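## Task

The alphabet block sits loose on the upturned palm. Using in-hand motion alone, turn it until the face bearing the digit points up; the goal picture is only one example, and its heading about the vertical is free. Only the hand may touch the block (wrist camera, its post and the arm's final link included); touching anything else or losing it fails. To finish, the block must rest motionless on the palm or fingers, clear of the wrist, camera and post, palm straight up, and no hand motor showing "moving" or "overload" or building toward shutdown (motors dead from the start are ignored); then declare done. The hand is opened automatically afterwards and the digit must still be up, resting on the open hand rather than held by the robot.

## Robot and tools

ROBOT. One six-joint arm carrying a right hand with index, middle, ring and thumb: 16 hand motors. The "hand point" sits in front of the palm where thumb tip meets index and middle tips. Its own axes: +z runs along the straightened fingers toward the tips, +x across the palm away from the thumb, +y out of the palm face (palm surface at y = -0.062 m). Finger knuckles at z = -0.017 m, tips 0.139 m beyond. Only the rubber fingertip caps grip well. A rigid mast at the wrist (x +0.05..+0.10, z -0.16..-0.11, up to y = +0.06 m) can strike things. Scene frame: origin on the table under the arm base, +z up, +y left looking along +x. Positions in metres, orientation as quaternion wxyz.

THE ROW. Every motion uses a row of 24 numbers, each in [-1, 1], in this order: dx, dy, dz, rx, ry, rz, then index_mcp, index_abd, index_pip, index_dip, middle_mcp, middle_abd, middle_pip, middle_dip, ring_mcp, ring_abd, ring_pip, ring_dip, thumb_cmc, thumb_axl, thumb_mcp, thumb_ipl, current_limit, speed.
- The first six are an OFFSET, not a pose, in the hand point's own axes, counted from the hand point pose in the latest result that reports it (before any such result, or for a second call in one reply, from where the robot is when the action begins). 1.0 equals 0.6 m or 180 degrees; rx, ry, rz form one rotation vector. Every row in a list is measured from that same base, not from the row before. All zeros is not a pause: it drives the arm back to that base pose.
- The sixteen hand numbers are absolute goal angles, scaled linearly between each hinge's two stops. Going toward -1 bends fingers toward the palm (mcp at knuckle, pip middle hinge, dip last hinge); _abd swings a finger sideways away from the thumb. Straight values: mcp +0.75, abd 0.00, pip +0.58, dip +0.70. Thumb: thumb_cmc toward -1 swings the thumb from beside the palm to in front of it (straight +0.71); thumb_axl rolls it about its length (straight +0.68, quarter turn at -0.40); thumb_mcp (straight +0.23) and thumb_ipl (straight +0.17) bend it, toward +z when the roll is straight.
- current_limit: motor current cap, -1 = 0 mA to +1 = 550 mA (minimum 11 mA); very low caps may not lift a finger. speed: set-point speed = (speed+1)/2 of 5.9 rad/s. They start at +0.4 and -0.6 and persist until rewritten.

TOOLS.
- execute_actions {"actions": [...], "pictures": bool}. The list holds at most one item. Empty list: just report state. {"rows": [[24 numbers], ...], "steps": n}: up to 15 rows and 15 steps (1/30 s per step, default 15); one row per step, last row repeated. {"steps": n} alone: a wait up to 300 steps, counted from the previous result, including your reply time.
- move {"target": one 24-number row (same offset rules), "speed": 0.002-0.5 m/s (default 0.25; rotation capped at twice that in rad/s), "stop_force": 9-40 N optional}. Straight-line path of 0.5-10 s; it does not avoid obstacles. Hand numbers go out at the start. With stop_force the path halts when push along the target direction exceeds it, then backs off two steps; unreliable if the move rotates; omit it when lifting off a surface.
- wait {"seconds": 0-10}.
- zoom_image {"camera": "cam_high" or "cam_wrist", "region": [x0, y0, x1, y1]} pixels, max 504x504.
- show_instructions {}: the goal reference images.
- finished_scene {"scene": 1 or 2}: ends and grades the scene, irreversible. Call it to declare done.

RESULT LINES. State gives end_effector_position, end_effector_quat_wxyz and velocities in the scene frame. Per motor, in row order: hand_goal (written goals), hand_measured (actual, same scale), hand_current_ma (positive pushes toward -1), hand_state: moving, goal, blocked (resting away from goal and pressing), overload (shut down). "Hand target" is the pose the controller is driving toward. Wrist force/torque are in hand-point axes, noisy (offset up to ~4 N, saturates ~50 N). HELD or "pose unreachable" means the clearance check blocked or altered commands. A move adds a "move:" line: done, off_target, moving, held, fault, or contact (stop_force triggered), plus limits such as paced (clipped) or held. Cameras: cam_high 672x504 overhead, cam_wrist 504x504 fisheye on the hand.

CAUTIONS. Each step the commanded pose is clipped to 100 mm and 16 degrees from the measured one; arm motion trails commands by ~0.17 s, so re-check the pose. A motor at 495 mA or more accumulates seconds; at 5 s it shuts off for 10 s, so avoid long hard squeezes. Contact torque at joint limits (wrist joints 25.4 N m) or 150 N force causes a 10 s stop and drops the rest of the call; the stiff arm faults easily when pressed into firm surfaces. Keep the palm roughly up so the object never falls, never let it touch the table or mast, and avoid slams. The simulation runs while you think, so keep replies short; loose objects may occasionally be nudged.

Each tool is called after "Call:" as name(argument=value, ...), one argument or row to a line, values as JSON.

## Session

Call:
execute_actions(
  actions=[],
)

Call:
show_instructions(
)

Call:
zoom_image(
  camera="cam_high",
  region=[180,160,380,360],
)

Scene clock: 0.00 s of 4800.00 s.
end_effector_position=(+0.6029, +0.1026, +0.4855) hand_goal=(+0.046, +0.000, -0.008, +0.280, +0.046, +0.000, -0.008, +0.280, +0.046, +0.000, -0.008, +0.280, -0.104, +0.266, +0.032, -0.018) hand_measured=(+0.060, +0.000, -0.006, +0.282, +0.060, +0.000, -0.006, +0.282, +0.060, +0.000, -0.006, +0.282, -0.094, +0.270, +0.034, -0.016) hand_current_ma=(+77, +0, +12, +12, +77, +0, +12, +12, +77, +0, +12, +12, +64, +27, +12, +12) hand_state=(goal, goal, goal, goal, goal, goal, goal, goal, goal, goal, goal, goal, goal, goal, goal, goal) hand_current_limit=0.40 hand_speed=-0.60 end_effector_quat_wxyz=(+0.488, +0.445, +0.529, +0.533) end_effector_velocity=(-0.000, +0.001, +0.000) end_effector_angular_velocity=(-0.000, -0.001, +0.002)
Joint positions: [-0.133 -1.173  2.184 -4.182 -1.339 -0.041]
Joint velocities: [ 0.001  0.     0.    -0.001  0.    -0.   ]
Motor temperatures (°C, as the motors report them): [26 29 28 31 36 39]
Wrist force (N, on the end effector, along its own x y z axes, offset not removed): no reading
Wrist torque (N m, same axes, about the end effector's origin, offset not removed): no reading
Hand target: +0.603, +0.103, +0.486; +0.488, +0.445, +0.529, +0.533
camera_calibration (this result's frames):
cam_wrist: T_world_to_cam=[[0.0771918, -0.738168, 0.670186, -0.262498], [-0.619015, -0.562425, -0.548178, 0.654876], [0.781577, -0.37254, -0.500352, -0.0626926], [0, 0, 0, 1]] pos_world=[0.47464, 0.151195, 0.503543]

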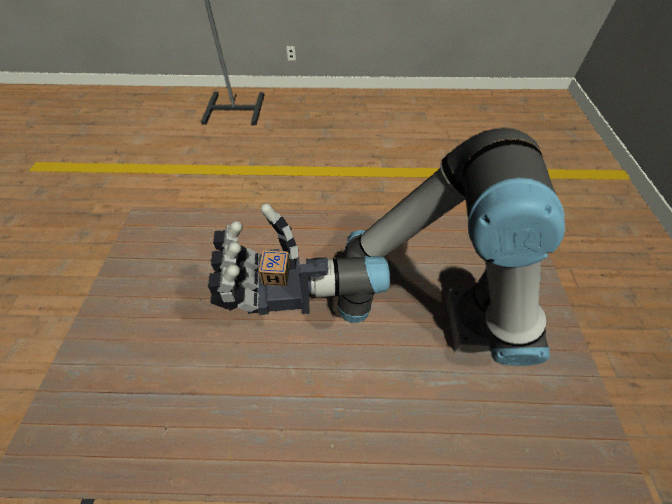

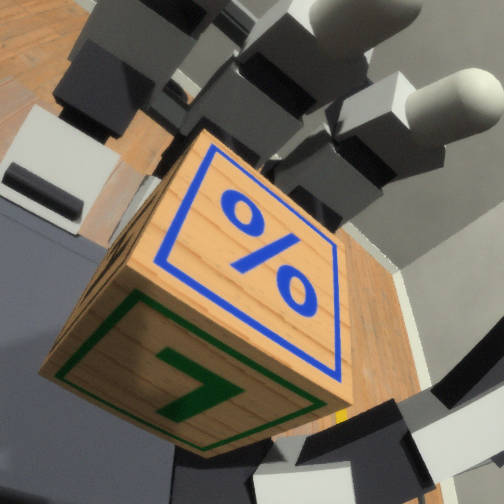

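Reference images for this scene: goal picture from the wrist camera place.

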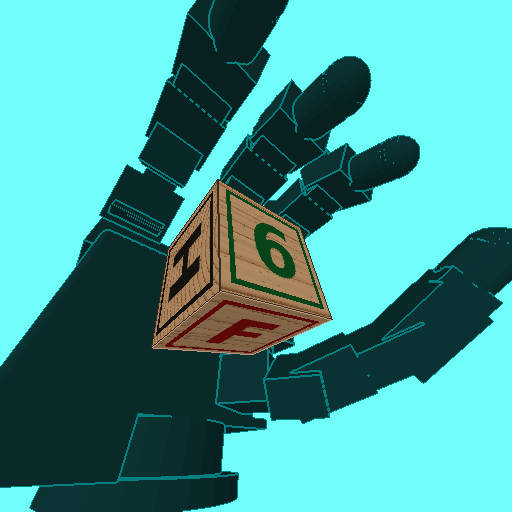

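Region (180, 160, 380, 360) of cam_high's 672x504 image, scaled by 2.520, with more detail than that image has.

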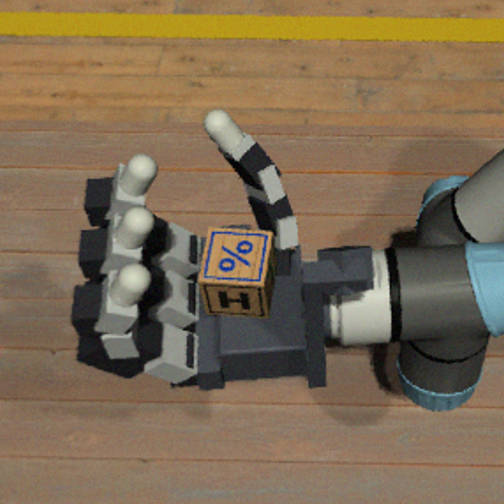

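Call:
move(
  target=[0,0,0,0.35,0,0,-0.3,0,0.5,0,-0.3,0,0.5,0,-0.3,0,0.5,0,-0.1,0.27,0.03,0,0.4,-0.8],
  speed=0.15,
)

Call:
move(
  target=[0,0,0,0,0,0,0.3,0,-0.1,0.1,0.3,0,-0.1,0.1,0.3,0,-0.1,0.1,-0.1,0.27,0.03,0,0.4,-0.9],
)

Call:
move(
  target=[0,0,0,0,0,0,0.8,0,-0.5,0.45,0.8,0,-0.5,0.45,0.8,0,-0.5,0.45,-0.1,0.27,0.03,0,0.4,-0.9],
)

Scene clock: 13.73 s of 4800.00 s.
end_effector_position=(+0.6024, +0.1026, +0.4853) hand_goal=(-0.300, +0.000, +0.500, +0.000, -0.300, +0.000, +0.500, +0.000, -0.300, +0.000, +0.500, +0.000, -0.100, +0.270, +0.030, +0.000) hand_measured=(-0.288, +0.000, +0.500, +0.002, -0.288, +0.000, +0.500, +0.002, -0.288, +0.000, +0.500, +0.002, -0.094, +0.270, +0.028, -0.004) hand_current_ma=(+63, +0, +0, +12, +67, +0, +0, +12, +64, +0, +0, +12, +38, +2, -14, -21) hand_state=(goal, goal, goal, goal, goal, goal, goal, goal, goal, goal, goal, goal, goal, goal, goal, goal) hand_current_limit=0.40 hand_speed=-0.80 end_effector_quat_wxyz=(+0.184, +0.635, +0.729, +0.178) end_effector_velocity=(+0.000, -0.001, +0.001) end_effector_angular_velocity=(+0.000, +0.008, -0.003)
Joint positions: [-0.081 -1.713  1.861 -2.22  -1.527 -0.179]
Joint velocities: [-0.     0.002 -0.01   0.015 -0.001  0.002]
Motor temperatures (°C, as the motors report them): [26 29 28 31 36 39]
Wrist force (N, on the end effector, along its own x y z axes, offset not removed): [-0.8 -1.7 -1.7]
Wrist torque (N m, same axes, about the end effector's origin, offset not removed): [0.15 0.03 -0.33]
Hand target: +0.602, +0.103, +0.485; +0.184, +0.635, +0.729, +0.178
Off the commanded pose: 0.001 m, 0 deg.
move: done
camera_calibration (this result's frames):
cam_wrist: T_world_to_cam=[[0.651604, -0.679063, 0.338061, -0.453174], [-0.755364, -0.539995, 0.371257, 0.288036], [-0.0695554, -0.497271, -0.864802, 0.640021], [0, 0, 0, 1]] pos_world=[0.557379, 0.166069, 0.599757]

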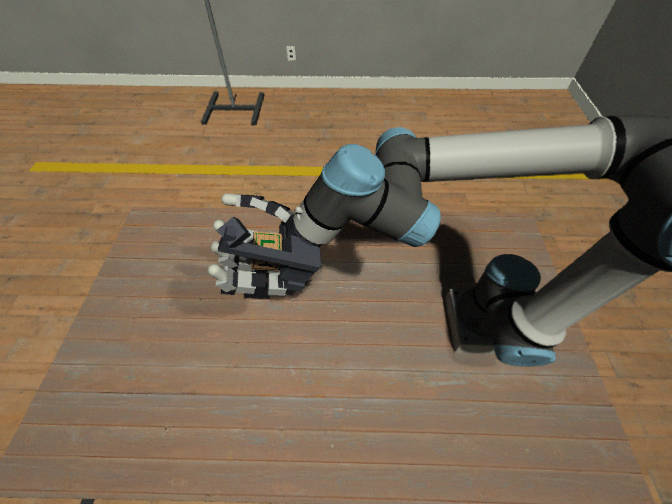

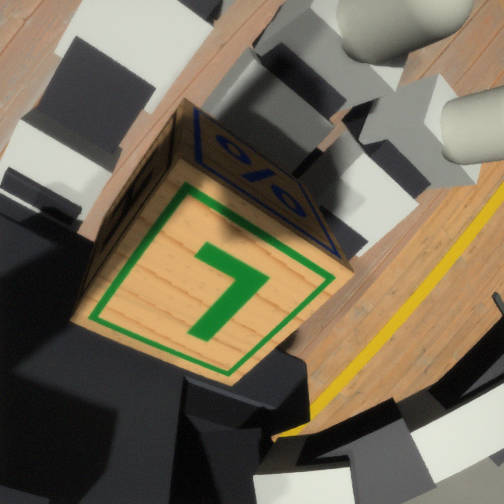

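Scene clock: 16.57 s of 4800.00 s.
end_effector_position=(+0.6024, +0.1026, +0.4853) hand_goal=(+0.300, +0.000, -0.100, +0.100, +0.300, +0.000, -0.100, +0.100, +0.300, +0.000, -0.100, +0.100, -0.100, +0.270, +0.030, +0.000) hand_measured=(+0.308, +0.000, -0.092, +0.098, +0.310, +0.000, -0.090, +0.098, +0.308, +0.000, -0.092, +0.098, -0.094, +0.270, +0.028, -0.004) hand_current_ma=(+42, +0, +44, -12, +57, +0, +49, -12, +42, +0, +44, -12, +38, +2, -14, -21) hand_state=(goal, goal, goal, goal, goal, goal, goal, goal, goal, goal, goal, goal, goal, goal, goal, goal) hand_current_limit=0.40 hand_speed=-0.90 end_effector_quat_wxyz=(+0.184, +0.635, +0.729, +0.178) end_effector_velocity=(-0.000, +0.000, -0.000) end_effector_angular_velocity=(-0.000, +0.000, +0.001)
Joint positions: [-0.081 -1.713  1.861 -2.22  -1.527 -0.178]
Joint velocities: [ 0.001  0.    -0.     0.    -0.    -0.   ]
Motor temperatures (°C, as the motors report them): [26 29 28 31 36 39]
Wrist force (N, on the end effector, along its own x y z axes, offset not removed): [-0.2 2.9 -2.4]
Wrist torque (N m, same axes, about the end effector's origin, offset not removed): [0.84 0.02 -0.07]
Hand target: +0.602, +0.103, +0.485; +0.184, +0.635, +0.729, +0.178
Off the commanded pose: 0.000 m, 0 deg.
move: done
camera_calibration (this result's frames):
cam_wrist: T_world_to_cam=[[0.65161, -0.67906, 0.338056, -0.453166], [-0.755359, -0.540004, 0.371253, 0.288041], [-0.0695512, -0.497266, -0.864806, 0.640026], [0, 0, 0, 1]] pos_world=[0.557376, 0.166079, 0.599758]

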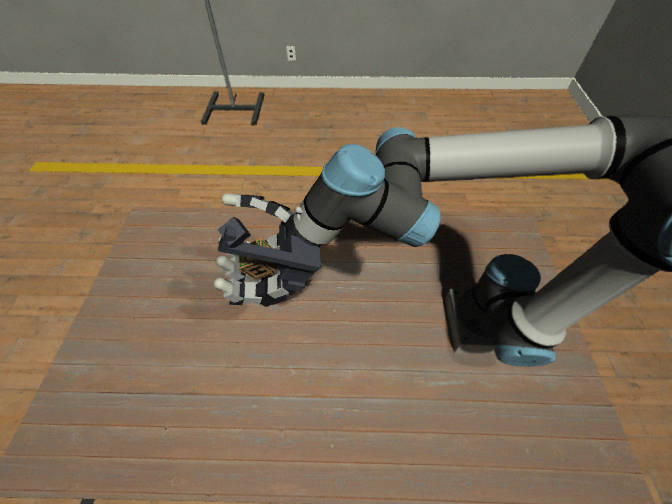

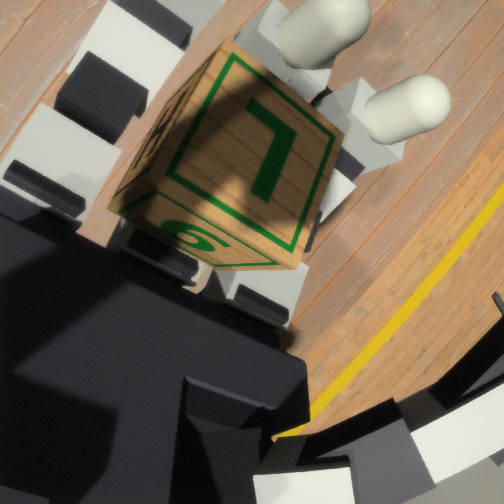

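Scene clock: 18.97 s of 4800.00 s.
end_effector_position=(+0.6024, +0.1026, +0.4853) hand_goal=(+0.800, +0.000, -0.500, +0.450, +0.800, +0.000, -0.500, +0.450, +0.800, +0.000, -0.500, +0.450, -0.100, +0.270, +0.030, +0.000) hand_measured=(+0.804, +0.000, -0.492, +0.448, +0.806, +0.000, -0.488, +0.448, +0.804, +0.000, -0.492, +0.448, -0.094, +0.270, +0.028, -0.004) hand_current_ma=(+19, +0, +47, -11, +37, +0, +66, -7, +19, +0, +47, -11, +38, +2, -14, -21) hand_state=(goal, goal, goal, goal, goal, goal, goal, goal, goal, goal, goal, goal, goal, goal, goal, goal) hand_current_limit=0.40 hand_speed=-0.90 end_effector_quat_wxyz=(+0.184, +0.635, +0.729, +0.178) end_effector_velocity=(+0.000, -0.001, -0.000) end_effector_angular_velocity=(-0.000, +0.000, -0.001)
Joint positions: [-0.081 -1.713  1.861 -2.22  -1.527 -0.178]
Joint velocities: [-0.002  0.     0.    -0.    -0.    -0.   ]
Motor temperatures (°C, as the motors report them): [26 29 28 31 36 39]
Wrist force (N, on the end effector, along its own x y z axes, offset not removed): [0.1 -0.2 -1.0]
Wrist torque (N m, same axes, about the end effector's origin, offset not removed): [0.38 -0.06 -0.16]
Hand target: +0.602, +0.103, +0.485; +0.184, +0.635, +0.729, +0.178
Off the commanded pose: 0.000 m, 0 deg.
move: done
camera_calibration (this result's frames):
cam_wrist: T_world_to_cam=[[0.65161, -0.67906, 0.338056, -0.453166], [-0.755359, -0.540004, 0.371251, 0.288041], [-0.0695502, -0.497265, -0.864806, 0.640026], [0, 0, 0, 1]] pos_world=[0.557376, 0.166079, 0.599758]

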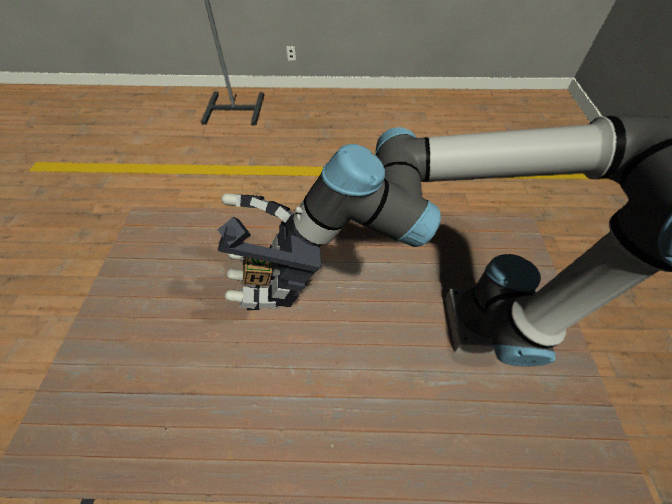

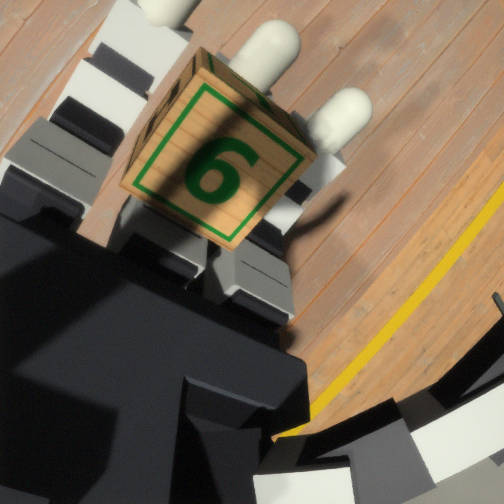

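Call:
move(
  target=[0,0,0,0,0,0,0.8,0,-0.3,0.5,0.8,0,-0.3,0.5,0.8,0,-0.3,0.5,-0.1,0.27,0.03,0,0.4,-0.9],
)

Call:
move(
  target=[0,0,0,0,0,0,-0.35,0,0.58,0.5,-0.35,0,0.58,0.5,-0.35,0,0.58,0.5,-0.1,0.27,0.03,0,0.4,-0.9],
)

Call:
move(
  target=[0,0,0,0,0,0,-0.42,0,0.55,-0.2,-0.42,0,0.55,-0.2,-0.42,0,0.55,-0.2,-0.1,0.27,0.03,0,0.4,-0.9],
)

Scene clock: 26.47 s of 4800.00 s.
end_effector_position=(+0.6024, +0.1026, +0.4853) hand_goal=(+0.800, +0.000, -0.300, +0.500, +0.800, +0.000, -0.300, +0.500, +0.800, +0.000, -0.300, +0.500, -0.100, +0.270, +0.030, +0.000) hand_measured=(+0.804, +0.000, -0.300, +0.498, +0.808, +0.000, -0.298, +0.498, +0.804, +0.000, -0.300, +0.498, -0.094, +0.270, +0.028, -0.004) hand_current_ma=(+19, +0, +3, -11, +41, +0, +15, -8, +20, +0, +3, -11, +38, +2, -14, -21) hand_state=(goal, goal, goal, goal, goal, goal, goal, goal, goal, goal, goal, goal, goal, goal, goal, goal) hand_current_limit=0.40 hand_speed=-0.90 end_effector_quat_wxyz=(+0.184, +0.635, +0.729, +0.178) end_effector_velocity=(-0.000, +0.000, -0.000) end_effector_angular_velocity=(+0.000, +0.001, +0.000)
Joint positions: [-0.081 -1.713  1.861 -2.22  -1.527 -0.178]
Joint velocities: [ 0.    -0.     0.001  0.     0.    -0.   ]
Motor temperatures (°C, as the motors report them): [26 29 28 31 36 39]
Wrist force (N, on the end effector, along its own x y z axes, offset not removed): [0.1 0.9 -1.3]
Wrist torque (N m, same axes, about the end effector's origin, offset not removed): [0.40 -0.04 -0.18]
Hand target: +0.602, +0.103, +0.485; +0.184, +0.635, +0.729, +0.178
Off the commanded pose: 0.000 m, 0 deg.
move: done
camera_calibration (this result's frames):
cam_wrist: T_world_to_cam=[[0.65161, -0.67906, 0.338056, -0.453166], [-0.755359, -0.540004, 0.371252, 0.288041], [-0.0695502, -0.497265, -0.864806, 0.640026], [0, 0, 0, 1]] pos_world=[0.557376, 0.166079, 0.599758]

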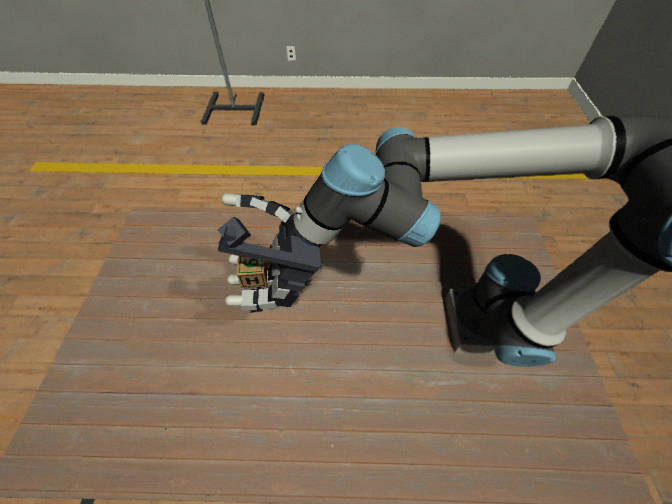

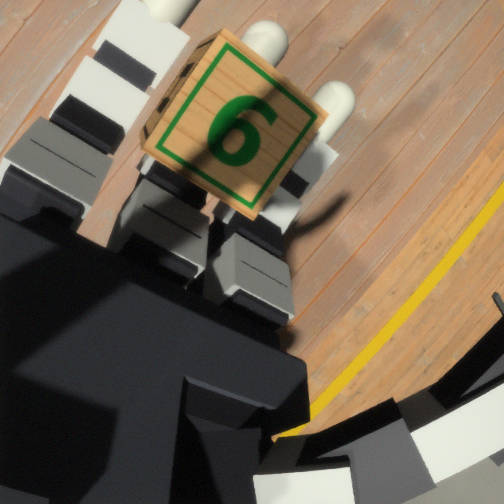

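Scene clock: 31.47 s of 4800.00 s.
end_effector_position=(+0.6024, +0.1026, +0.4853) hand_goal=(-0.350, +0.000, +0.580, +0.500, -0.350, +0.000, +0.580, +0.500, -0.350, +0.000, +0.580, +0.500, -0.100, +0.270, +0.030, +0.000) hand_measured=(-0.314, +0.000, +0.580, +0.498, -0.306, +0.000, +0.582, +0.498, -0.314, +0.000, +0.580, +0.498, -0.094, +0.270, +0.028, -0.004) hand_current_ma=(+155, +0, +3, -11, +210, +0, +13, -7, +156, +0, +3, -11, +38, +2, -14, -21) hand_state=(moving, goal, goal, goal, moving, goal, goal, goal, moving, goal, goal, goal, goal, goal, goal, goal) hand_current_limit=0.40 hand_speed=-0.90 end_effector_quat_wxyz=(+0.184, +0.635, +0.729, +0.178) end_effector_velocity=(-0.000, +0.000, -0.000) end_effector_angular_velocity=(+0.001, +0.000, +0.000)
Joint positions: [-0.081 -1.713  1.861 -2.22  -1.527 -0.178]
Joint velocities: [ 0.001  0.    -0.     0.     0.     0.001]
Motor temperatures (°C, as the motors report them): [26 29 28 31 36 39]
Wrist force (N, on the end effector, along its own x y z axes, offset not removed): [-2.8 1.0 -1.1]
Wrist torque (N m, same axes, about the end effector's origin, offset not removed): [0.38 0.36 -0.39]
Hand target: +0.602, +0.103, +0.485; +0.184, +0.635, +0.729, +0.178
Off the commanded pose: 0.000 m, 0 deg.
move: moving (no rest 5 s after the path's end)
camera_calibration (this result's frames):
cam_wrist: T_world_to_cam=[[0.65161, -0.67906, 0.338056, -0.453166], [-0.755359, -0.540004, 0.371252, 0.288041], [-0.0695502, -0.497265, -0.864806, 0.640026], [0, 0, 0, 1]] pos_world=[0.557376, 0.166079, 0.599758]

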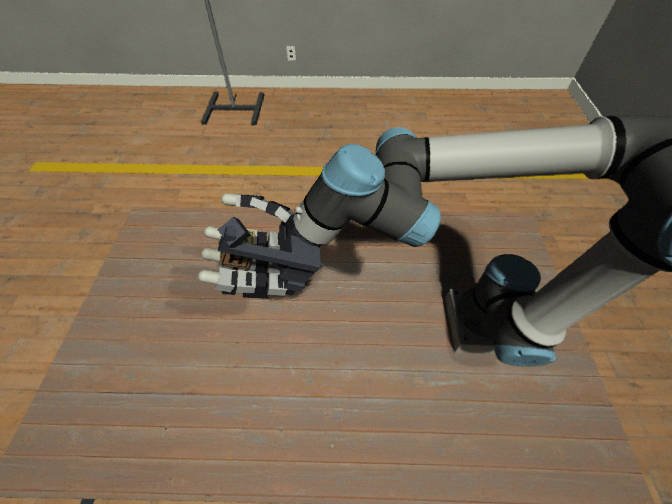

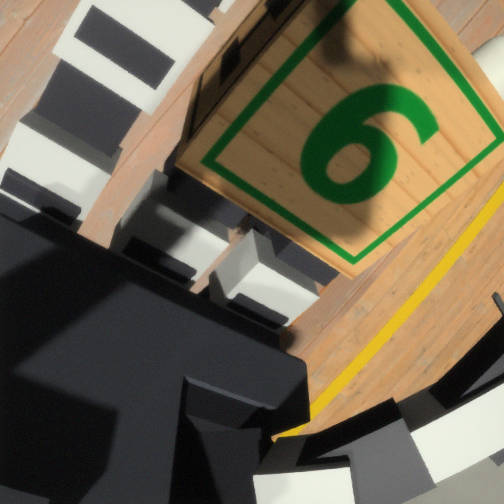

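Scene clock: 34.80 s of 4800.00 s.
end_effector_position=(+0.6024, +0.1026, +0.4853) hand_goal=(-0.420, +0.000, +0.550, -0.200, -0.420, +0.000, +0.550, -0.200, -0.420, +0.000, +0.550, -0.200, -0.100, +0.270, +0.030, +0.000) hand_measured=(-0.396, +0.000, +0.558, -0.198, -0.392, +0.000, +0.558, -0.198, -0.394, +0.000, +0.558, -0.198, -0.094, +0.270, +0.028, -0.004) hand_current_ma=(+136, +0, +41, +14, +159, +0, +42, +14, +137, +0, +41, +14, +36, +2, -14, -21) hand_state=(blocked, goal, goal, goal, blocked, goal, goal, goal, blocked, goal, goal, goal, goal, goal, goal, goal) hand_current_limit=0.40 hand_speed=-0.90 end_effector_quat_wxyz=(+0.184, +0.635, +0.729, +0.178) end_effector_velocity=(+0.000, -0.000, +0.001) end_effector_angular_velocity=(+0.001, -0.001, -0.001)
Joint positions: [-0.081 -1.713  1.861 -2.22  -1.527 -0.178]
Joint velocities: [ 0.     0.    -0.001 -0.     0.     0.001]
Motor temperatures (°C, as the motors report them): [26 29 28 31 36 39]
Wrist force (N, on the end effector, along its own x y z axes, offset not removed): [-0.3 1.0 -2.3]
Wrist torque (N m, same axes, about the end effector's origin, offset not removed): [0.58 0.00 -0.09]
Hand target: +0.602, +0.103, +0.485; +0.184, +0.635, +0.729, +0.178
Off the commanded pose: 0.000 m, 0 deg.
move: done
camera_calibration (this result's frames):
cam_wrist: T_world_to_cam=[[0.65161, -0.67906, 0.338056, -0.453166], [-0.755359, -0.540004, 0.371252, 0.288041], [-0.0695503, -0.497265, -0.864806, 0.640026], [0, 0, 0, 1]] pos_world=[0.557376, 0.166079, 0.599758]

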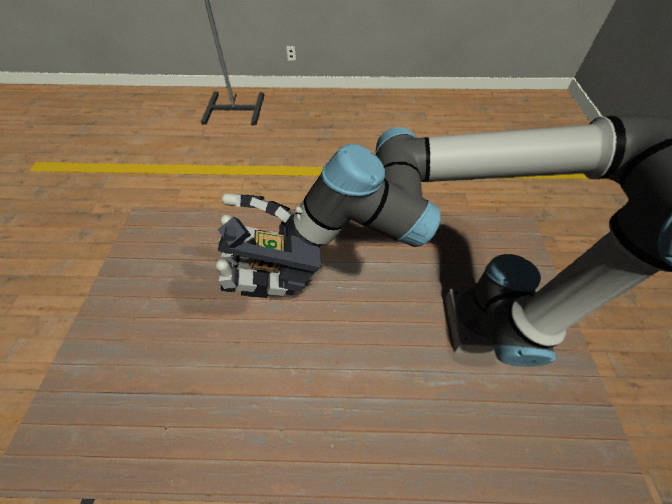

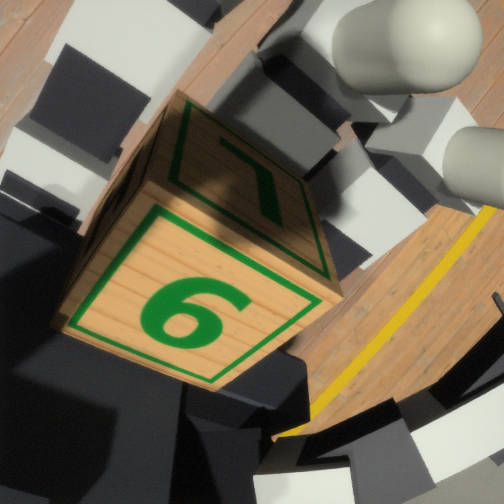

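Call:
move(
  target=[0,0,0,0,0,0,0.2,0,0,0,0.2,0,0,0,0.2,0,0,0,-0.1,0.27,0.03,0,0.4,-0.9],
)

Call:
move(
  target=[0,0,0,-0.336,0,0,0.75,0,0,0,0.75,0,0,0,0.75,0,0,0,-0.1,0.27,0.03,0,0.4,-0.93],
  speed=0.2,
)

Call:
move(
  target=[0,0,0,0,0,0.013,0.75,0,0.55,0.6,0.75,0,0.55,0.6,0.75,0,0.55,0.6,0.3,0.27,0.03,0,0.4,-0.8],
  speed=0.05,
)

Scene clock: 42.57 s of 4800.00 s.
end_effector_position=(+0.6024, +0.1026, +0.4853) hand_goal=(+0.200, +0.000, +0.000, +0.000, +0.200, +0.000, +0.000, +0.000, +0.200, +0.000, +0.000, +0.000, -0.100, +0.270, +0.030, +0.000) hand_measured=(+0.208, +0.000, +0.008, -0.002, +0.210, +0.000, +0.008, -0.002, +0.208, +0.000, +0.008, -0.002, -0.094, +0.270, +0.028, -0.004) hand_current_ma=(+45, +0, +42, -13, +60, +0, +46, -13, +45, +0, +42, -13, +36, +2, -14, -21) hand_state=(goal, goal, goal, goal, goal, goal, goal, goal, goal, goal, goal, goal, goal, goal, goal, goal) hand_current_limit=0.40 hand_speed=-0.90 end_effector_quat_wxyz=(+0.184, +0.635, +0.729, +0.178) end_effector_velocity=(-0.000, +0.000, -0.000) end_effector_angular_velocity=(+0.000, +0.000, +0.000)
Joint positions: [-0.081 -1.713  1.861 -2.22  -1.527 -0.178]
Joint velocities: [ 0.001 -0.     0.     0.    -0.     0.001]
Motor temperatures (°C, as the motors report them): [26 29 28 31 36 39]
Wrist force (N, on the end effector, along its own x y z axes, offset not removed): [-0.2 0.9 -1.0]
Wrist torque (N m, same axes, about the end effector's origin, offset not removed): [0.52 -0.10 -0.09]
Hand target: +0.602, +0.103, +0.485; +0.184, +0.635, +0.729, +0.178
Off the commanded pose: 0.000 m, 0 deg.
move: done
camera_calibration (this result's frames):
cam_wrist: T_world_to_cam=[[0.65161, -0.67906, 0.338056, -0.453166], [-0.755359, -0.540004, 0.371252, 0.288041], [-0.0695502, -0.497265, -0.864806, 0.640026], [0, 0, 0, 1]] pos_world=[0.557376, 0.166079, 0.599758]

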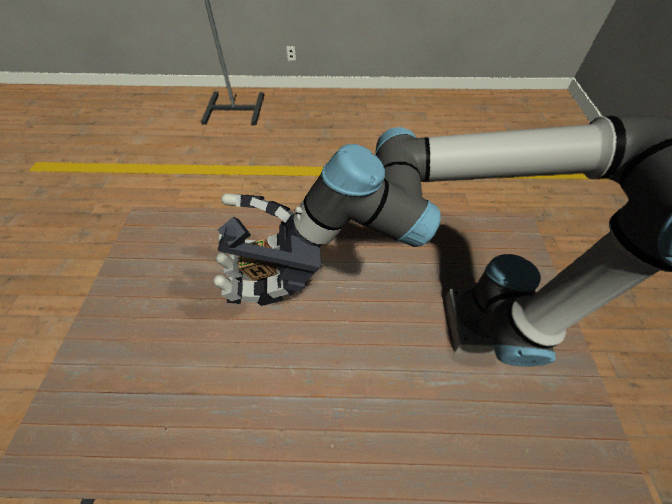

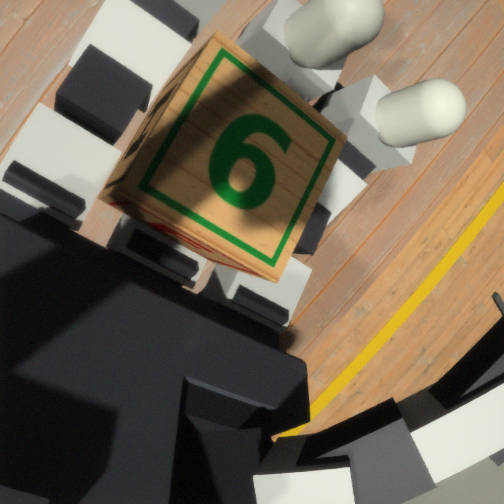

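Scene clock: 46.20 s of 4800.00 s.
end_effector_position=(+0.6029, +0.1026, +0.4855) hand_goal=(+0.750, +0.000, +0.000, +0.000, +0.750, +0.000, +0.000, +0.000, +0.750, +0.000, +0.000, +0.000, -0.100, +0.270, +0.030, +0.000) hand_measured=(+0.758, +0.000, +0.006, -0.002, +0.760, +0.000, +0.006, -0.002, +0.758, +0.000, +0.006, -0.002, -0.094, +0.270, +0.028, -0.004) hand_current_ma=(+47, +0, +35, -13, +58, +0, +36, -13, +47, +0, +35, -13, +36, +2, -14, -21) hand_state=(goal, goal, goal, goal, goal, goal, goal, goal, goal, goal, goal, goal, goal, goal, goal, goal) hand_current_limit=0.40 hand_speed=-0.93 end_effector_quat_wxyz=(+0.478, +0.456, +0.540, +0.521) end_effector_velocity=(-0.000, +0.000, +0.000) end_effector_angular_velocity=(+0.000, -0.001, +0.000)
Joint positions: [-0.134 -1.21   2.203 -4.119 -1.34  -0.051]
Joint velocities: [ 0.     0.     0.    -0.001  0.     0.   ]
Motor temperatures (°C, as the motors report them): [26 29 28 31 36 39]
Wrist force (N, on the end effector, along its own x y z axes, offset not removed): [-0.9 3.2 0.0]
Wrist torque (N m, same axes, about the end effector's origin, offset not removed): [0.51 0.12 -0.17]
Hand target: +0.603, +0.103, +0.486; +0.478, +0.456, +0.540, +0.521
Off the commanded pose: 0.001 m, 0 deg.
move: done
camera_calibration (this result's frames):
cam_wrist: T_world_to_cam=[[0.104527, -0.734652, 0.670343, -0.279383], [-0.642862, -0.564198, -0.518082, 0.654789], [0.758816, -0.376785, -0.531254, -0.0335008], [0, 0, 0, 1]] pos_world=[0.475563, 0.151558, 0.50872]

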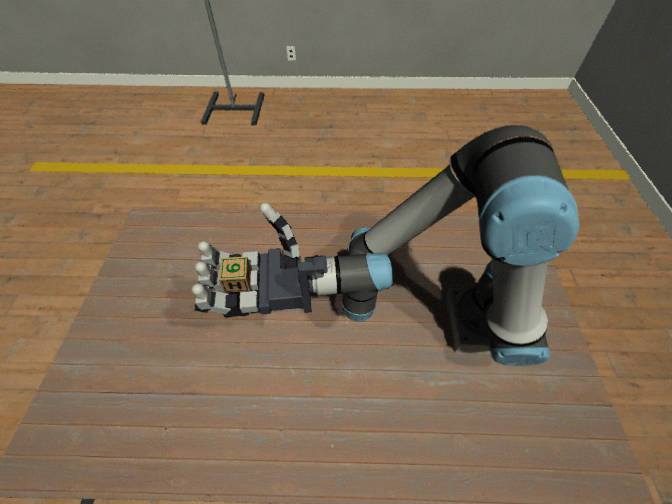

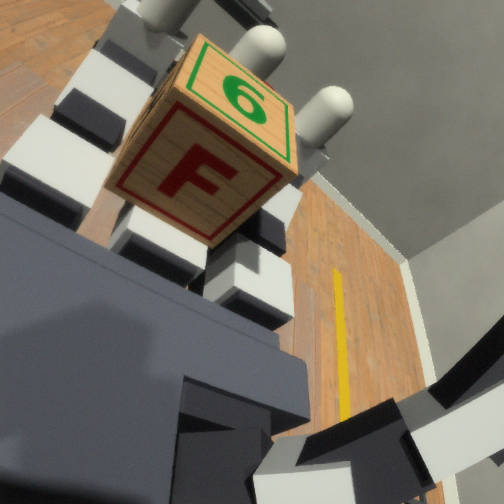

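Scene clock: 47.70 s of 4800.00 s.
end_effector_position=(+0.6029, +0.1026, +0.4855) hand_goal=(+0.750, +0.000, +0.550, +0.600, +0.750, +0.000, +0.550, +0.600, +0.750, +0.000, +0.550, +0.600, +0.300, +0.270, +0.030, +0.000) hand_measured=(+0.760, +0.000, +0.550, +0.598, +0.762, +0.000, +0.550, +0.598, +0.760, +0.000, +0.550, +0.598, +0.306, +0.270, +0.030, -0.002) hand_current_ma=(+52, +0, +3, -11, +64, +0, +3, -11, +53, +0, +3, -11, +37, +2, -3, -14) hand_state=(goal, goal, goal, goal, goal, goal, goal, goal, goal, goal, goal, goal, goal, goal, goal, goal) hand_current_limit=0.40 hand_speed=-0.80 end_effector_quat_wxyz=(+0.468, +0.467, +0.531, +0.531) end_effector_velocity=(+0.000, -0.001, +0.001) end_effector_angular_velocity=(-0.000, -0.001, -0.001)
Joint positions: [-0.125 -1.211  2.201 -4.116 -1.349 -0.01 ]
Joint velocities: [-0.001  0.    -0.001  0.    -0.    -0.   ]
Motor temperatures (°C, as the motors report them): [26 29 28 31 36 39]
Wrist force (N, on the end effector, along its own x y z axes, offset not removed): [-1.3 1.9 -3.6]
Wrist torque (N m, same axes, about the end effector's origin, offset not removed): [0.56 0.11 -0.13]
Hand target: +0.603, +0.103, +0.486; +0.468, +0.467, +0.531, +0.531
Off the commanded pose: 0.000 m, 0 deg.
move: done
camera_calibration (this result's frames):
cam_wrist: T_world_to_cam=[[0.107966, -0.761172, 0.6395, -0.263756], [-0.645588, -0.542855, -0.537145, 0.663496], [0.756016, -0.35486, -0.550013, -0.0249569], [0, 0, 0, 1]] pos_world=[0.475689, 0.150562, 0.511339]

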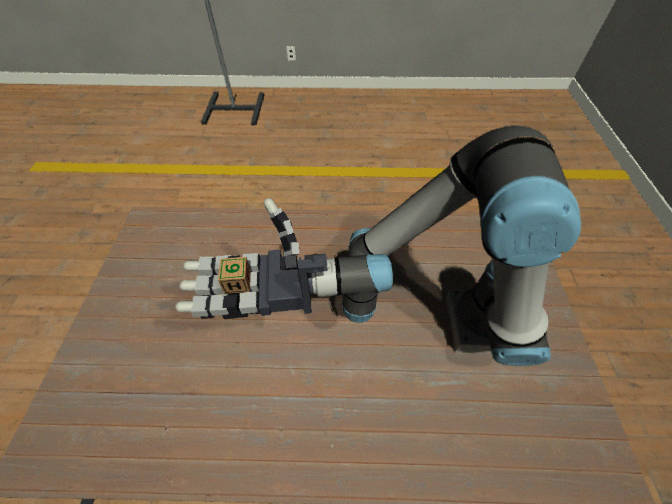

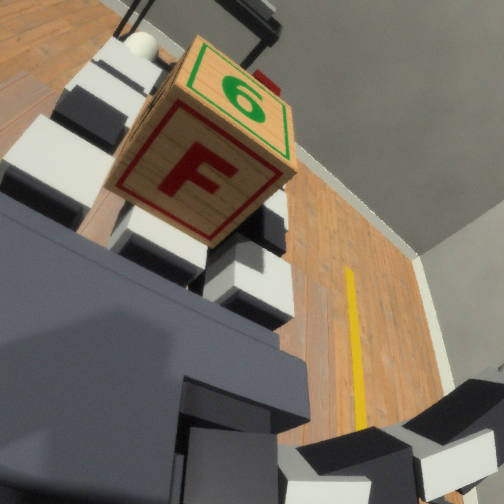

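Call:
finished_scene(
  scene=2,
)

The scene is finished: the task was done.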